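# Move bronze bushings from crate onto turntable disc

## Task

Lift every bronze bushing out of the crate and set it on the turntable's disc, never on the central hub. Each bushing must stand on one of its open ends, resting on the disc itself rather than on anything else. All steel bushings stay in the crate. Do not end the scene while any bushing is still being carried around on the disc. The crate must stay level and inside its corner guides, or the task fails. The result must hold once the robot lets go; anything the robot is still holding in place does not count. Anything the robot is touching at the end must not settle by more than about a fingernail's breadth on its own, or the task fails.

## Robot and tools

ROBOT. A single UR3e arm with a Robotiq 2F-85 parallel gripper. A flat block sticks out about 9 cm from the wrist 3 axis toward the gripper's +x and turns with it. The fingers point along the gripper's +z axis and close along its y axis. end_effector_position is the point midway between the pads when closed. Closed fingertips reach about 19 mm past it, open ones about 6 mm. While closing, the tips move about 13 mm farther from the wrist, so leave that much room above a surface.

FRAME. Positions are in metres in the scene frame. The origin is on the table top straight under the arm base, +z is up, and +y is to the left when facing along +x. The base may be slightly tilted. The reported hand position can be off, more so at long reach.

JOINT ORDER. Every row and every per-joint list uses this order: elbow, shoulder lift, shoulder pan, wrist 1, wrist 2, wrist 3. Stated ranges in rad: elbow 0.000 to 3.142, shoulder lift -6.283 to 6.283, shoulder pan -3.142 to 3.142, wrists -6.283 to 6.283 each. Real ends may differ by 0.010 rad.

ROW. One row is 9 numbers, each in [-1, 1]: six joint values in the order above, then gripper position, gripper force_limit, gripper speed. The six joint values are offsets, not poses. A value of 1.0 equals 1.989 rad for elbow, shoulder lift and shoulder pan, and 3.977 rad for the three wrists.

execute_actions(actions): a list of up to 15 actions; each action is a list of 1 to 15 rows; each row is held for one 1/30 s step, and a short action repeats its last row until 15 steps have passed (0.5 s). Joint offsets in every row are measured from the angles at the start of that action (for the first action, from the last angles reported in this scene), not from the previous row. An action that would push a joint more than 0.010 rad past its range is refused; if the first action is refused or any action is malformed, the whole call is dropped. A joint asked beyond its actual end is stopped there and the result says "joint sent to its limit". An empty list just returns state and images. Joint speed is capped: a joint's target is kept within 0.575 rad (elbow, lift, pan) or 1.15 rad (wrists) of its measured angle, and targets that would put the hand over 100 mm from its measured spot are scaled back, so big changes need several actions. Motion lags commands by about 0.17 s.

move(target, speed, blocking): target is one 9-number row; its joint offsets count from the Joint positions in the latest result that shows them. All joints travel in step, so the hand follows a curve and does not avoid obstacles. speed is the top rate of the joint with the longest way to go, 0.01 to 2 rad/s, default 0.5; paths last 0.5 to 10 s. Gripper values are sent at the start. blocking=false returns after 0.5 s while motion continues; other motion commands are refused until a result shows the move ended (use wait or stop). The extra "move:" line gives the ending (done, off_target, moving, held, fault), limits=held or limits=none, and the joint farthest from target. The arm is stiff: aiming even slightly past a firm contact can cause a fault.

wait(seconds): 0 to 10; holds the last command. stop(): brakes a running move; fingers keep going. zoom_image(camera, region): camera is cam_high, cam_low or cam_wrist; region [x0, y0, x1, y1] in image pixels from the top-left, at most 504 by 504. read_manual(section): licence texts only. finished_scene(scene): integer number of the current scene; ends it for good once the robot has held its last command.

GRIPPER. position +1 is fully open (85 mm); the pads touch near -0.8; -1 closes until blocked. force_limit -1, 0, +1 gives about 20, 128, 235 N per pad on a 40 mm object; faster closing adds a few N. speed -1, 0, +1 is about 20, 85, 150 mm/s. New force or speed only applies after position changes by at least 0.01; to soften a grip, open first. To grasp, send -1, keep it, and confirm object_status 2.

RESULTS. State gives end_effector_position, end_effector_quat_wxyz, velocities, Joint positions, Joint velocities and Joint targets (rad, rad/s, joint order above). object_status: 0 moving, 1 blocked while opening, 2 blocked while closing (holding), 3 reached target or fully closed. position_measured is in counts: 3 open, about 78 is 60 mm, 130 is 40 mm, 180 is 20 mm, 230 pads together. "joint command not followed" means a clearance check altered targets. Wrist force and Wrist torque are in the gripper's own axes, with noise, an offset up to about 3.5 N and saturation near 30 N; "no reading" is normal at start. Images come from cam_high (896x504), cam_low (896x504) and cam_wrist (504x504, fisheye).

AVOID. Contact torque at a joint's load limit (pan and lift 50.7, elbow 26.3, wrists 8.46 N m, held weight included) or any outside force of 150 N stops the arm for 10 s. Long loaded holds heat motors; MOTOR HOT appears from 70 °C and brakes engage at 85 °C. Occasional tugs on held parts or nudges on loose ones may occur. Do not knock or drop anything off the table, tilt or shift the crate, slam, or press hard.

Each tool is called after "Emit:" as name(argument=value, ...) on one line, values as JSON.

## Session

Emit:
execute_actions(actions=[])

Scene clock: 0.00 s.
end_effector_position=(+0.3532, +0.1492, +0.2209) position_measured=3 object_status=3 end_effector_quat_wxyz=(-0.024, -0.053, +0.998, -0.037) end_effector_velocity=(-0.000, -0.000, +0.000) end_effector_angular_velocity=(-0.000, -0.000, +0.000)
Joint names: [elbow, shoulder lift, shoulder pan, wrist 1, wrist 2, wrist 3]
Joint positions: [ 1.552 -2.074  0.275 -1.517 -1.625 -0.021]
Joint velocities: [ 0. -0.  0.  0. -0.  0.]
Motor temperatures (°C, as the motors report them): [38 32 32 43 43 38]
Wrist force (N, on the end effector, along its own x y z axes, offset not removed): no reading
Wrist torque (N m, same axes, about the end effector's origin, offset not removed): no reading
Joint targets: [1.552 -2.074 0.275 -1.517 -1.625 -0.021]
camera_calibration (this result's frames):
cam_wrist: T_world_to_cam=[[-0.12578, 0.989479, -0.0714887, -0.0894991], [0.972824, 0.137142, 0.186564, -0.370938], [0.194405, -0.0460799, -0.979838, 0.30377], [0, 0, 0, 1]] pos_world=[0.290545, 0.153426, 0.360451]

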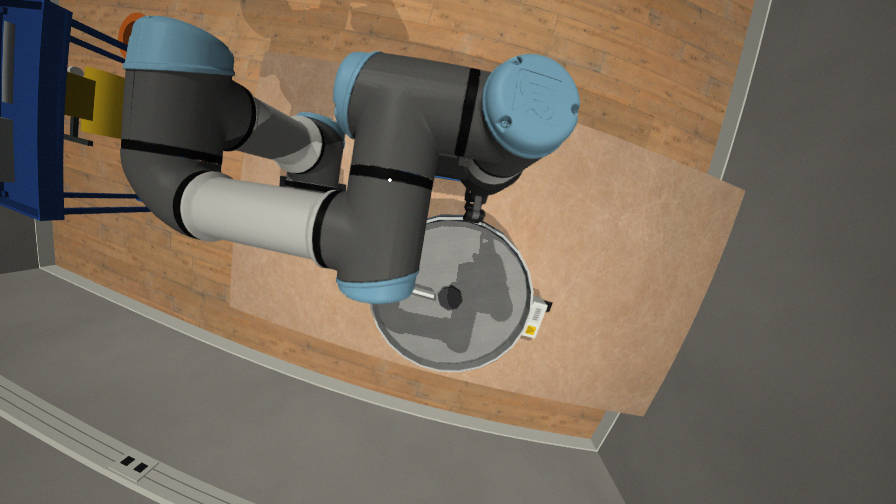

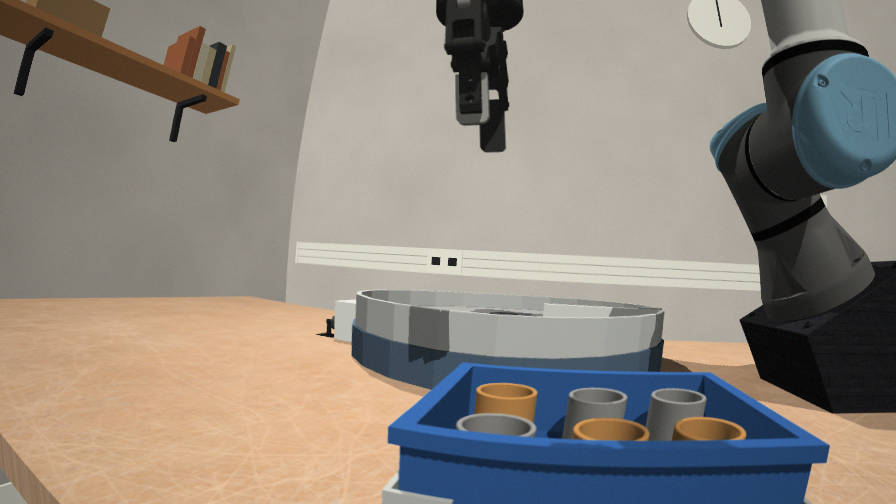

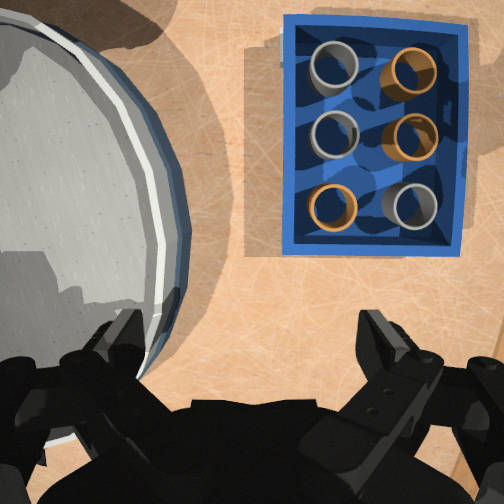

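Emit:
move(target=[0.284,0.0367,0.1085,-0.1712,-0.009,0.704,0,-0.6,0], speed=1.5)

Scene clock: 23.17 s.
end_effector_position=(+0.3102, +0.1987, +0.1110) position_measured=128 object_status=3 end_effector_quat_wxyz=(+0.000, +0.950, +0.312, -0.000) end_effector_velocity=(+0.000, -0.001, -0.000) end_effector_angular_velocity=(-0.001, -0.001, -0.005)
Joint names: [elbow, shoulder lift, shoulder pan, wrist 1, wrist 2, wrist 3]
Joint positions: [ 2.117 -2.001  0.49  -2.198 -1.661  2.779]
Joint velocities: [ 0.    -0.    -0.002 -0.001  0.     0.003]
Motor temperatures (°C, as the motors report them): [38 32 32 43 43 38]
Wrist force (N, on the end effector, along its own x y z axes, offset not removed): [0.3 1.1 0.5]
Wrist torque (N m, same axes, about the end effector's origin, offset not removed): [0.11 -0.10 0.06]
Joint targets: [2.117 -2.001 0.490 -2.198 -1.661 2.779]
move: done; limits=none; farthest joint: the shoulder pan, 0.000 radians from its target (0.216 radians at the start)
camera_calibration (this result's frames):
cam_wrist: T_world_to_cam=[[0.607686, -0.794176, -0.00145295, -0.0325884], [-0.770811, -0.590246, 0.239708, 0.364165], [-0.191228, -0.144548, -0.970844, 0.344951], [0, 0, 0, 1]] pos_world=[0.36647, 0.238928, 0.247553]

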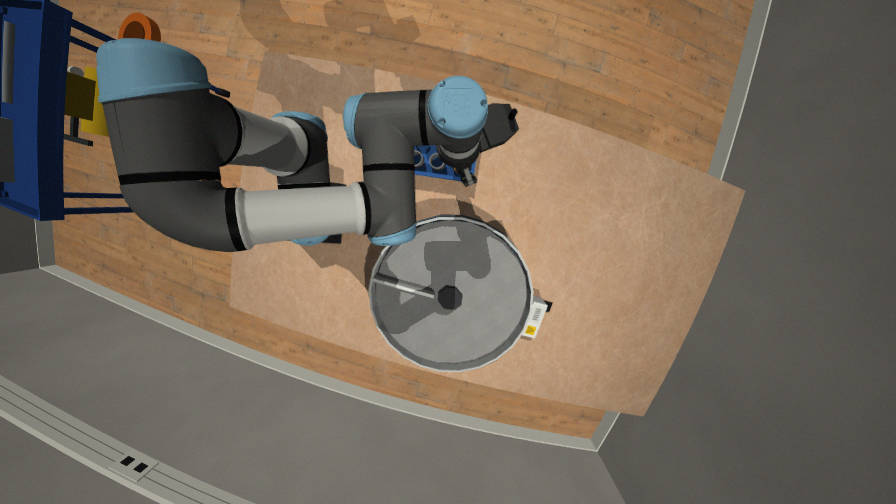

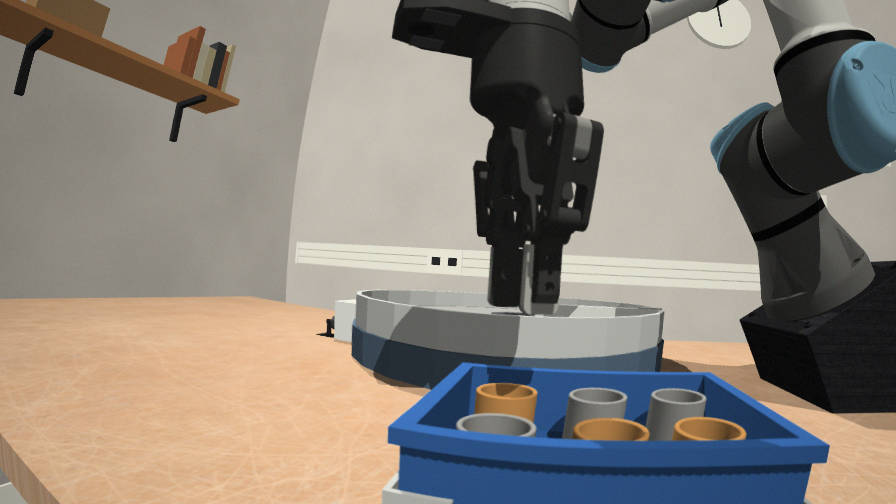

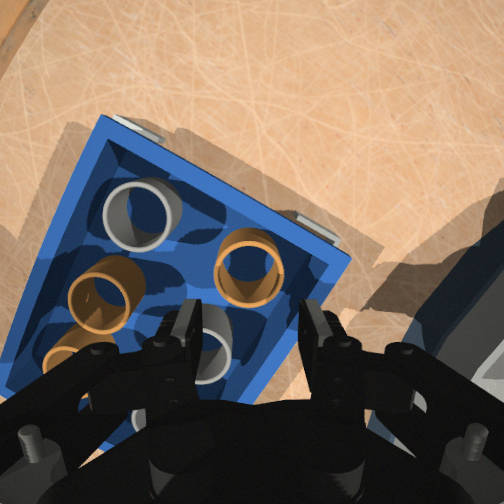

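Emit:
move(target=[0.0635,0.1247,-0.0115,-0.0946,0.003,0,0.25,-0.6,0], speed=0.25)

Scene clock: 44.00 s.
end_effector_position=(+0.3169, +0.2019, +0.0580) position_measured=98 object_status=3 end_effector_quat_wxyz=(+0.001, +0.952, +0.305, +0.006) end_effector_velocity=(-0.000, -0.000, -0.000) end_effector_angular_velocity=(-0.000, +0.000, -0.001)
Joint names: [elbow, shoulder lift, shoulder pan, wrist 1, wrist 2, wrist 3]
Joint positions: [ 2.217 -1.807  0.476 -2.506 -1.655  2.779]
Joint velocities: [ 0.    -0.    -0.001  0.     0.     0.   ]
Motor temperatures (°C, as the motors report them): [38 32 32 43 43 38]
Wrist force (N, on the end effector, along its own x y z axes, offset not removed): [-11.8 -3.7 -25.5]
Wrist torque (N m, same axes, about the end effector's origin, offset not removed): [-0.62 -0.32 0.41]
Joint targets: [2.217 -1.806 0.476 -2.506 -1.655 2.779]
FORCE FAULT: contact force on the arm reached its limit, and the arm stopped for 10 seconds. The contact can be on any part of the arm, not only on its tool. That time counts as 20 of the actions that you can send in this scene. The arm's remaining commands of this call were not run. The arm holds still and accepts commands again. Move the arm away from the contact; if what it grips holds it there, let go first. Pushing or pulling that hard again can fault the arm again.
move: fault; limits=none; farthest joint: the wrist 1, 0.068 radians from its target (0.376 radians at the start)
camera_calibration (this result's frames):
cam_wrist: T_world_to_cam=[[0.596372, -0.802697, 0.00421462, -0.0292145], [-0.781835, -0.579667, 0.229611, 0.385854], [-0.181865, -0.140229, -0.973273, 0.291502], [0, 0, 0, 1]] pos_world=[0.372111, 0.241094, 0.195238]

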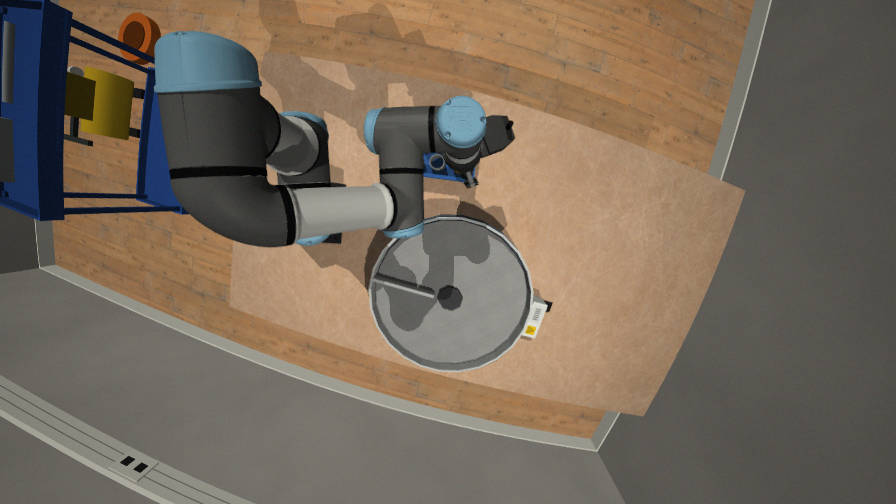

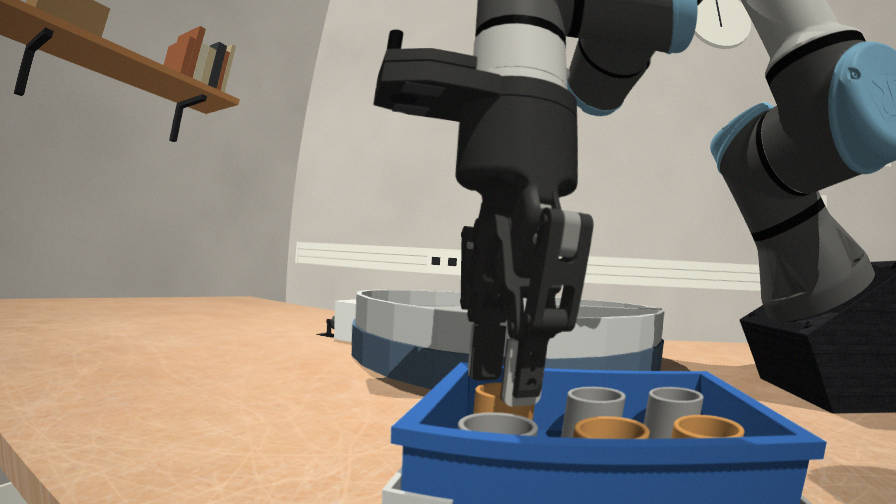

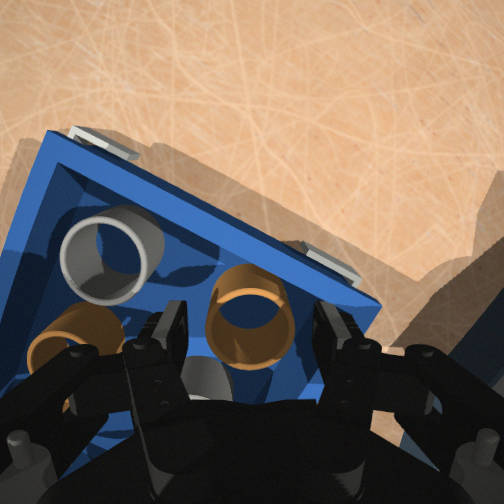

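Emit:
move(target=[-0.0411,-0.038,0.0466,0.0449,-0.011,0,0.25,-0.6,0], speed=0.3)

Emit:
execute_actions(actions=[[[0,0,0,0,0,0,-0.35,-0.6,0.5]],[[0,0,0,0,0,0,-0.35,-0.6,0.5]]])

Scene clock: 61.63 s.
end_effector_position=(+0.3055, +0.2157, +0.0905) position_measured=98 object_status=3 end_effector_quat_wxyz=(+0.000, +0.939, +0.344, -0.001) end_effector_velocity=(-0.001, +0.000, +0.000) end_effector_angular_velocity=(-0.000, +0.001, +0.001)
Joint names: [elbow, shoulder lift, shoulder pan, wrist 1, wrist 2, wrist 3]
Joint positions: [ 2.136 -1.882  0.569 -2.328 -1.699  2.779]
Joint velocities: [-0.    -0.001  0.001  0.002 -0.     0.   ]
Motor temperatures (°C, as the motors report them): [38 32 32 43 43 38]
Wrist force (N, on the end effector, along its own x y z axes, offset not removed): [0.7 0.8 0.5]
Wrist torque (N m, same axes, about the end effector's origin, offset not removed): [0.10 -0.13 0.01]
Joint targets: [2.136 -1.882 0.569 -2.328 -1.699 2.779]
move: done; limits=none; farthest joint: the shoulder pan, 0.000 radians from its target (0.093 radians at the start)
camera_calibration (this result's frames):
cam_wrist: T_world_to_cam=[[0.660402, -0.75091, -0.00183172, -0.041695], [-0.72857, -0.641343, 0.240552, 0.373561], [-0.181807, -0.157526, -0.970635, 0.326508], [0, 0, 0, 1]] pos_world=[0.359063, 0.259705, 0.226983]

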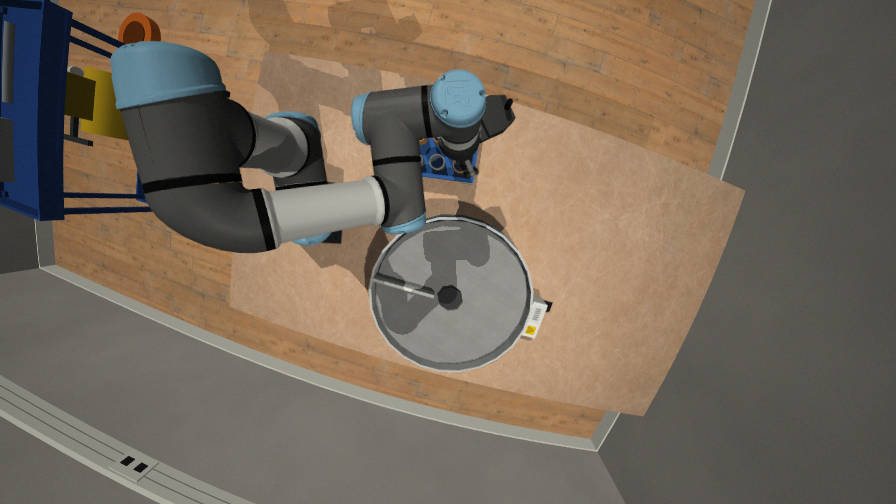

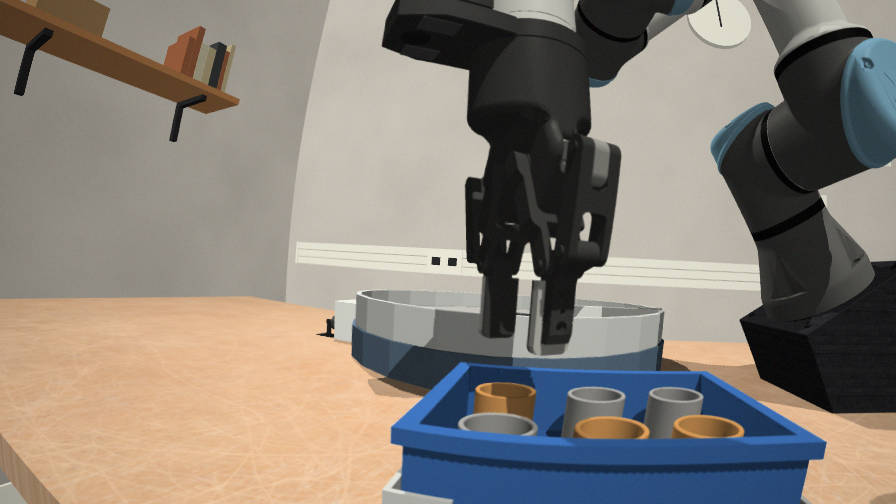

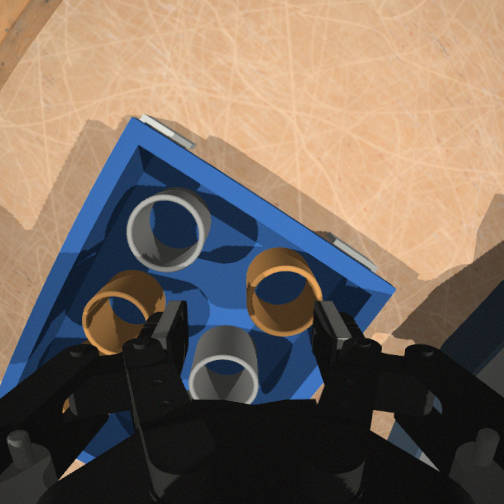

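Scene clock: 62.63 s.
end_effector_position=(+0.3055, +0.2157, +0.0905) position_measured=173 object_status=3 end_effector_quat_wxyz=(+0.000, +0.939, +0.344, -0.001) end_effector_velocity=(+0.000, -0.000, +0.000) end_effector_angular_velocity=(-0.000, -0.000, -0.001)
Joint names: [elbow, shoulder lift, shoulder pan, wrist 1, wrist 2, wrist 3]
Joint positions: [ 2.136 -1.882  0.569 -2.328 -1.699  2.779]
Joint velocities: [-0.    -0.    -0.001  0.    -0.     0.   ]
Motor temperatures (°C, as the motors report them): [38 32 32 43 43 38]
Wrist force (N, on the end effector, along its own x y z axes, offset not removed): [0.9 1.2 -0.3]
Wrist torque (N m, same axes, about the end effector's origin, offset not removed): [0.12 -0.20 0.01]
Joint targets: [2.136 -1.882 0.569 -2.328 -1.699 2.779]
camera_calibration (this result's frames):
cam_wrist: T_world_to_cam=[[0.660431, -0.750884, -0.00183192, -0.0417018], [-0.728546, -0.641371, 0.240549, 0.373557], [-0.181799, -0.157531, -0.970635, 0.326524], [0, 0, 0, 1]] pos_world=[0.359057, 0.259713, 0.227001]

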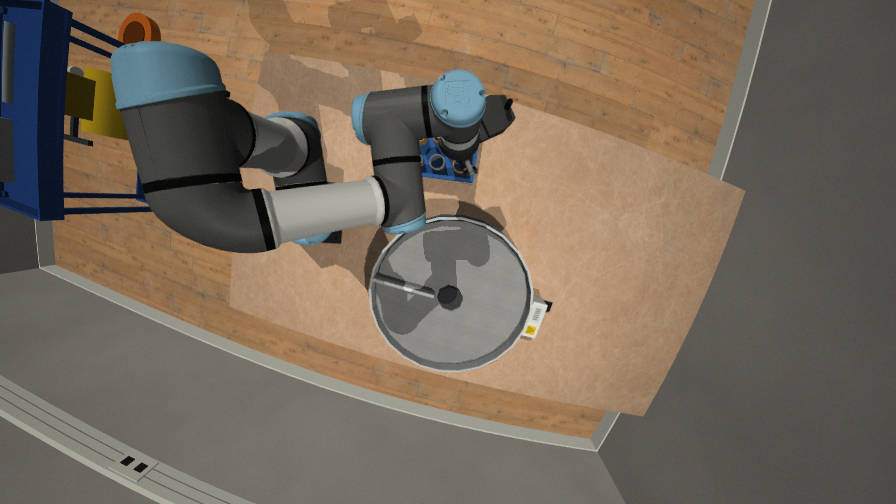

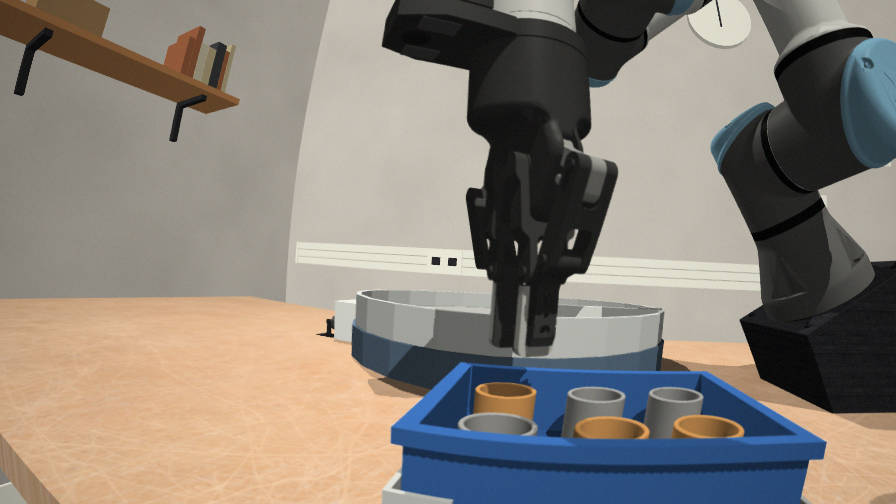

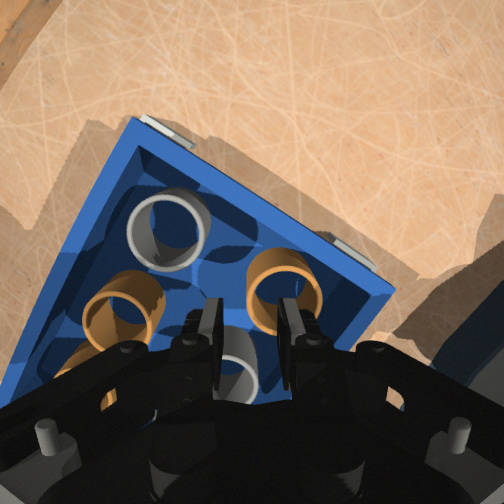

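Emit:
move(target=[0.032,0.059,-0.0097,-0.0465,0.0023,0,-0.35,-0.6,0], speed=0.15)

Scene clock: 67.90 s.
end_effector_position=(+0.3069, +0.2162, +0.0568) position_measured=173 object_status=3 end_effector_quat_wxyz=(+0.000, +0.942, +0.336, +0.000) end_effector_velocity=(+0.000, -0.000, -0.000) end_effector_angular_velocity=(-0.000, -0.000, -0.001)
Joint names: [elbow, shoulder lift, shoulder pan, wrist 1, wrist 2, wrist 3]
Joint positions: [ 2.199 -1.765  0.549 -2.512 -1.69   2.779]
Joint velocities: [ 0.     0.002 -0.001 -0.003  0.     0.   ]
Motor temperatures (°C, as the motors report them): [38 32 32 43 43 38]
Wrist force (N, on the end effector, along its own x y z axes, offset not removed): [1.7 1.6 0.4]
Wrist torque (N m, same axes, about the end effector's origin, offset not removed): [0.22 -0.31 0.00]
Joint targets: [2.199 -1.765 0.549 -2.513 -1.690 2.779]
move: done; limits=none; farthest joint: the wrist 1, 0.001 radians from its target (0.185 radians at the start)
camera_calibration (this result's frames):
cam_wrist: T_world_to_cam=[[0.647413, -0.762139, -0.000948042, -0.035958], [-0.73992, -0.628835, 0.238925, 0.383776], [-0.18269, -0.153982, -0.971038, 0.293674], [0, 0, 0, 1]] pos_world=[0.360895, 0.259148, 0.19344]

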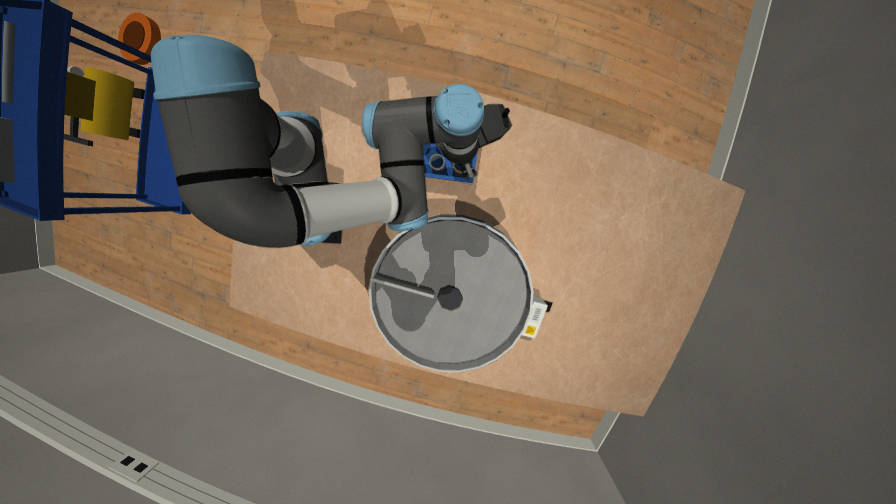

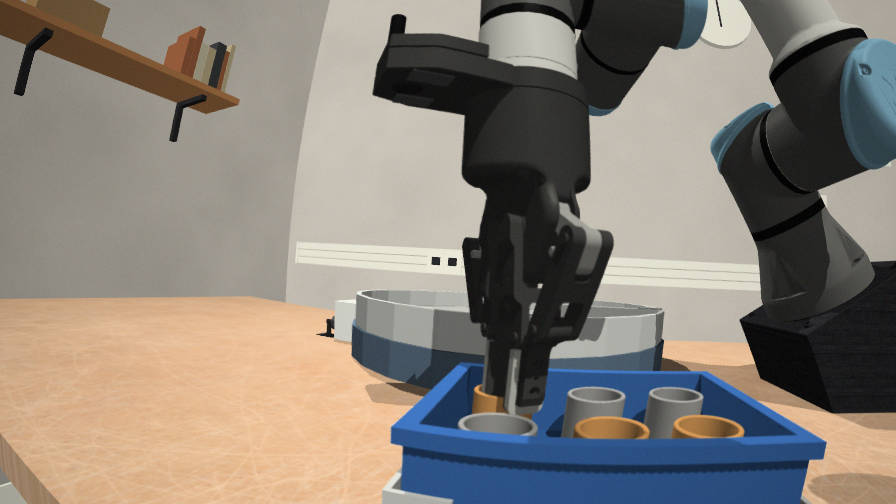

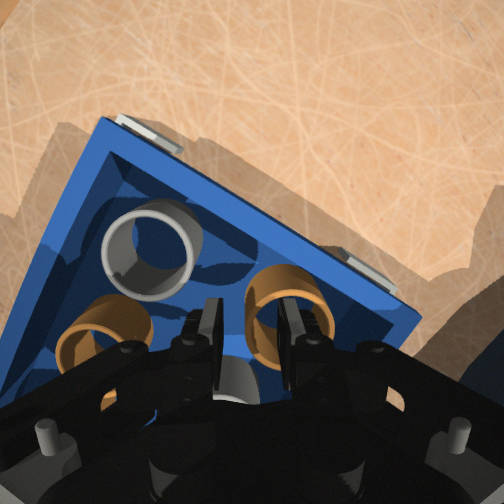

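Good alignment. Continue down.

Emit:
move(target=[0.0112,0.0201,-0.003,-0.0156,0.001,0,-0.35,-0.6,0], speed=0.08)

Emit:
execute_actions(actions=[[[0,0,0,0,0,0,-1,-0.5,-0.6]],[[0,0,0,0,0,0,-1,-0.5,-0.6]],[[0,0,0,0,0,0,-1,-0.5,-0.6]]])

Scene clock: 71.60 s.
end_effector_position=(+0.3056, +0.2160, +0.0457) position_measured=173 object_status=3 end_effector_quat_wxyz=(-0.000, +0.943, +0.334, -0.000) end_effector_velocity=(-0.000, +0.000, -0.000) end_effector_angular_velocity=(+0.000, +0.000, +0.001)
Joint names: [elbow, shoulder lift, shoulder pan, wrist 1, wrist 2, wrist 3]
Joint positions: [ 2.221 -1.725  0.543 -2.574 -1.686  2.779]
Joint velocities: [ 0.001  0.001  0.001 -0.002  0.    -0.   ]
Motor temperatures (°C, as the motors report them): [38 32 32 43 43 38]
Wrist force (N, on the end effector, along its own x y z axes, offset not removed): [0.6 1.4 0.2]
Wrist torque (N m, same axes, about the end effector's origin, offset not removed): [0.21 -0.10 0.06]
Joint targets: [2.221 -1.725 0.543 -2.574 -1.686 2.779]
move: done; limits=none; farthest joint: the shoulder pan, 0.000 radians from its target (0.006 radians at the start)
camera_calibration (this result's frames):
cam_wrist: T_world_to_cam=[[0.643487, -0.765454, -0.00224384, -0.0332852], [-0.742878, -0.62521, 0.239258, 0.385465], [-0.184544, -0.152293, -0.970953, 0.282836], [0, 0, 0, 1]] pos_world=[0.359968, 0.258592, 0.18232]

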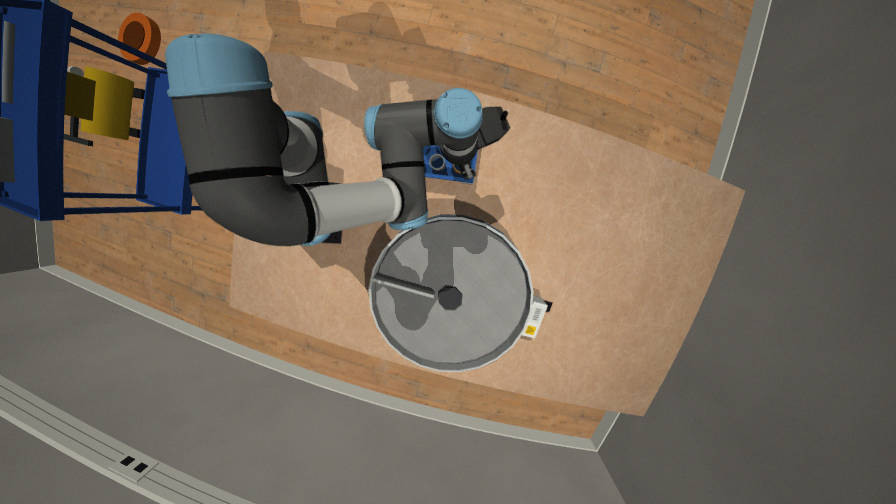

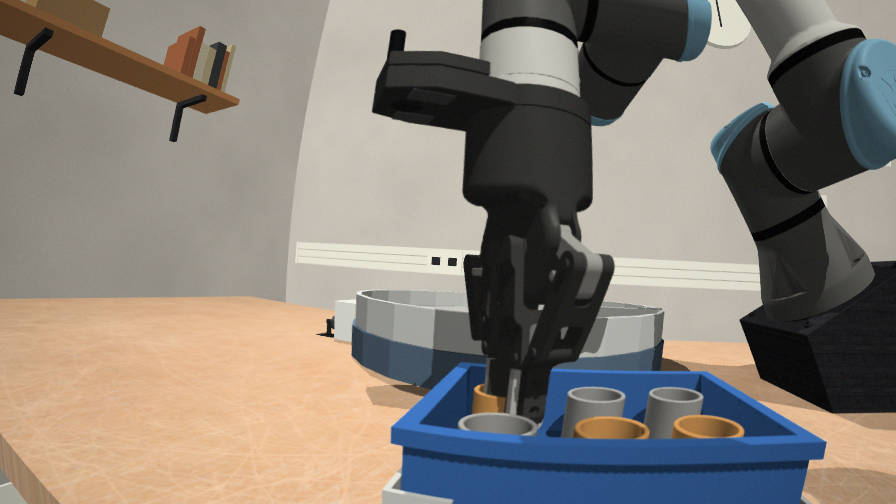

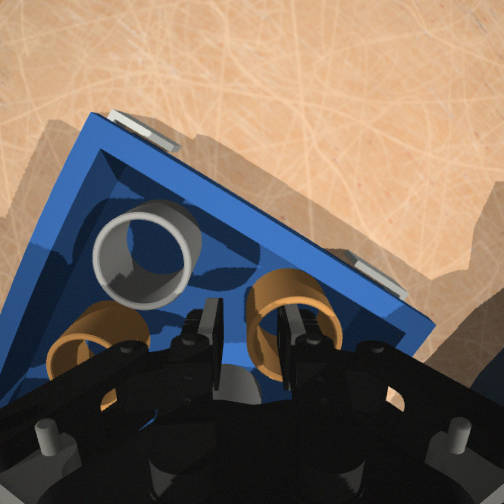

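Scene clock: 73.10 s.
end_effector_position=(+0.3056, +0.2160, +0.0457) position_measured=217 object_status=2 end_effector_quat_wxyz=(-0.000, +0.943, +0.334, -0.000) end_effector_velocity=(+0.000, +0.000, +0.000) end_effector_angular_velocity=(+0.000, -0.000, -0.000)
Joint names: [elbow, shoulder lift, shoulder pan, wrist 1, wrist 2, wrist 3]
Joint positions: [ 2.221 -1.725  0.543 -2.574 -1.686  2.779]
Joint velocities: [-0. -0. -0. -0.  0. -0.]
Motor temperatures (°C, as the motors report them): [38 32 32 43 43 38]
Wrist force (N, on the end effector, along its own x y z axes, offset not removed): [0.2 0.3 -2.0]
Wrist torque (N m, same axes, about the end effector's origin, offset not removed): [0.11 -0.04 0.01]
Joint targets: [2.221 -1.725 0.543 -2.574 -1.686 2.779]
camera_calibration (this result's frames):
cam_wrist: T_world_to_cam=[[0.643481, -0.765459, -0.00226032, -0.0332771], [-0.742883, -0.625209, 0.239246, 0.385471], [-0.184546, -0.152271, -0.970956, 0.28282], [0, 0, 0, 1]] pos_world=[0.359966, 0.258593, 0.182308]

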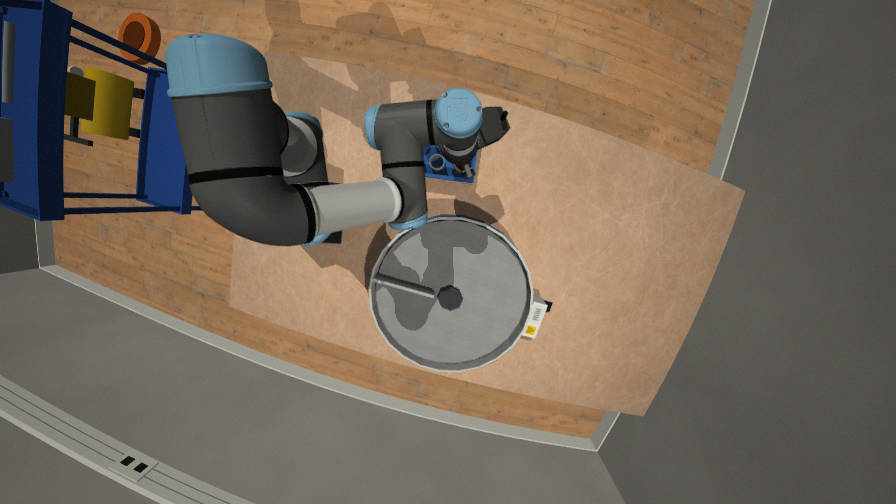

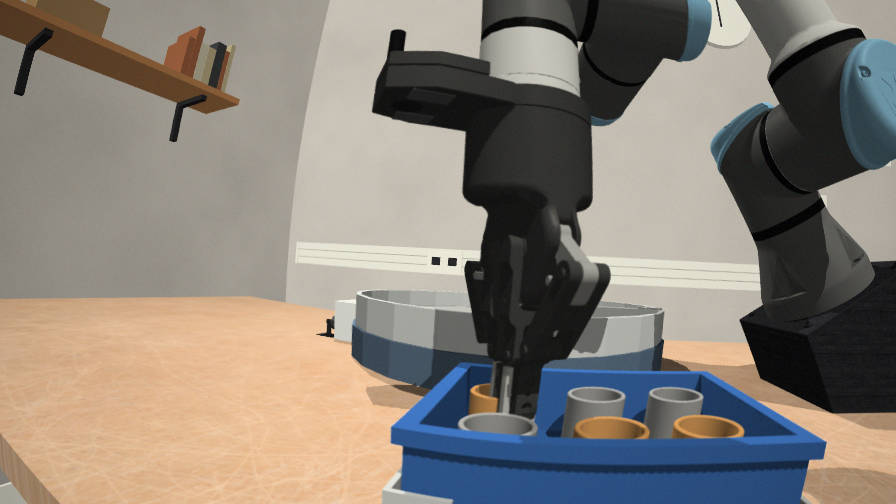

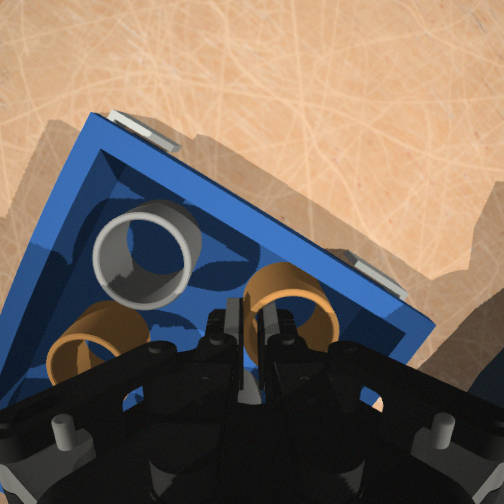

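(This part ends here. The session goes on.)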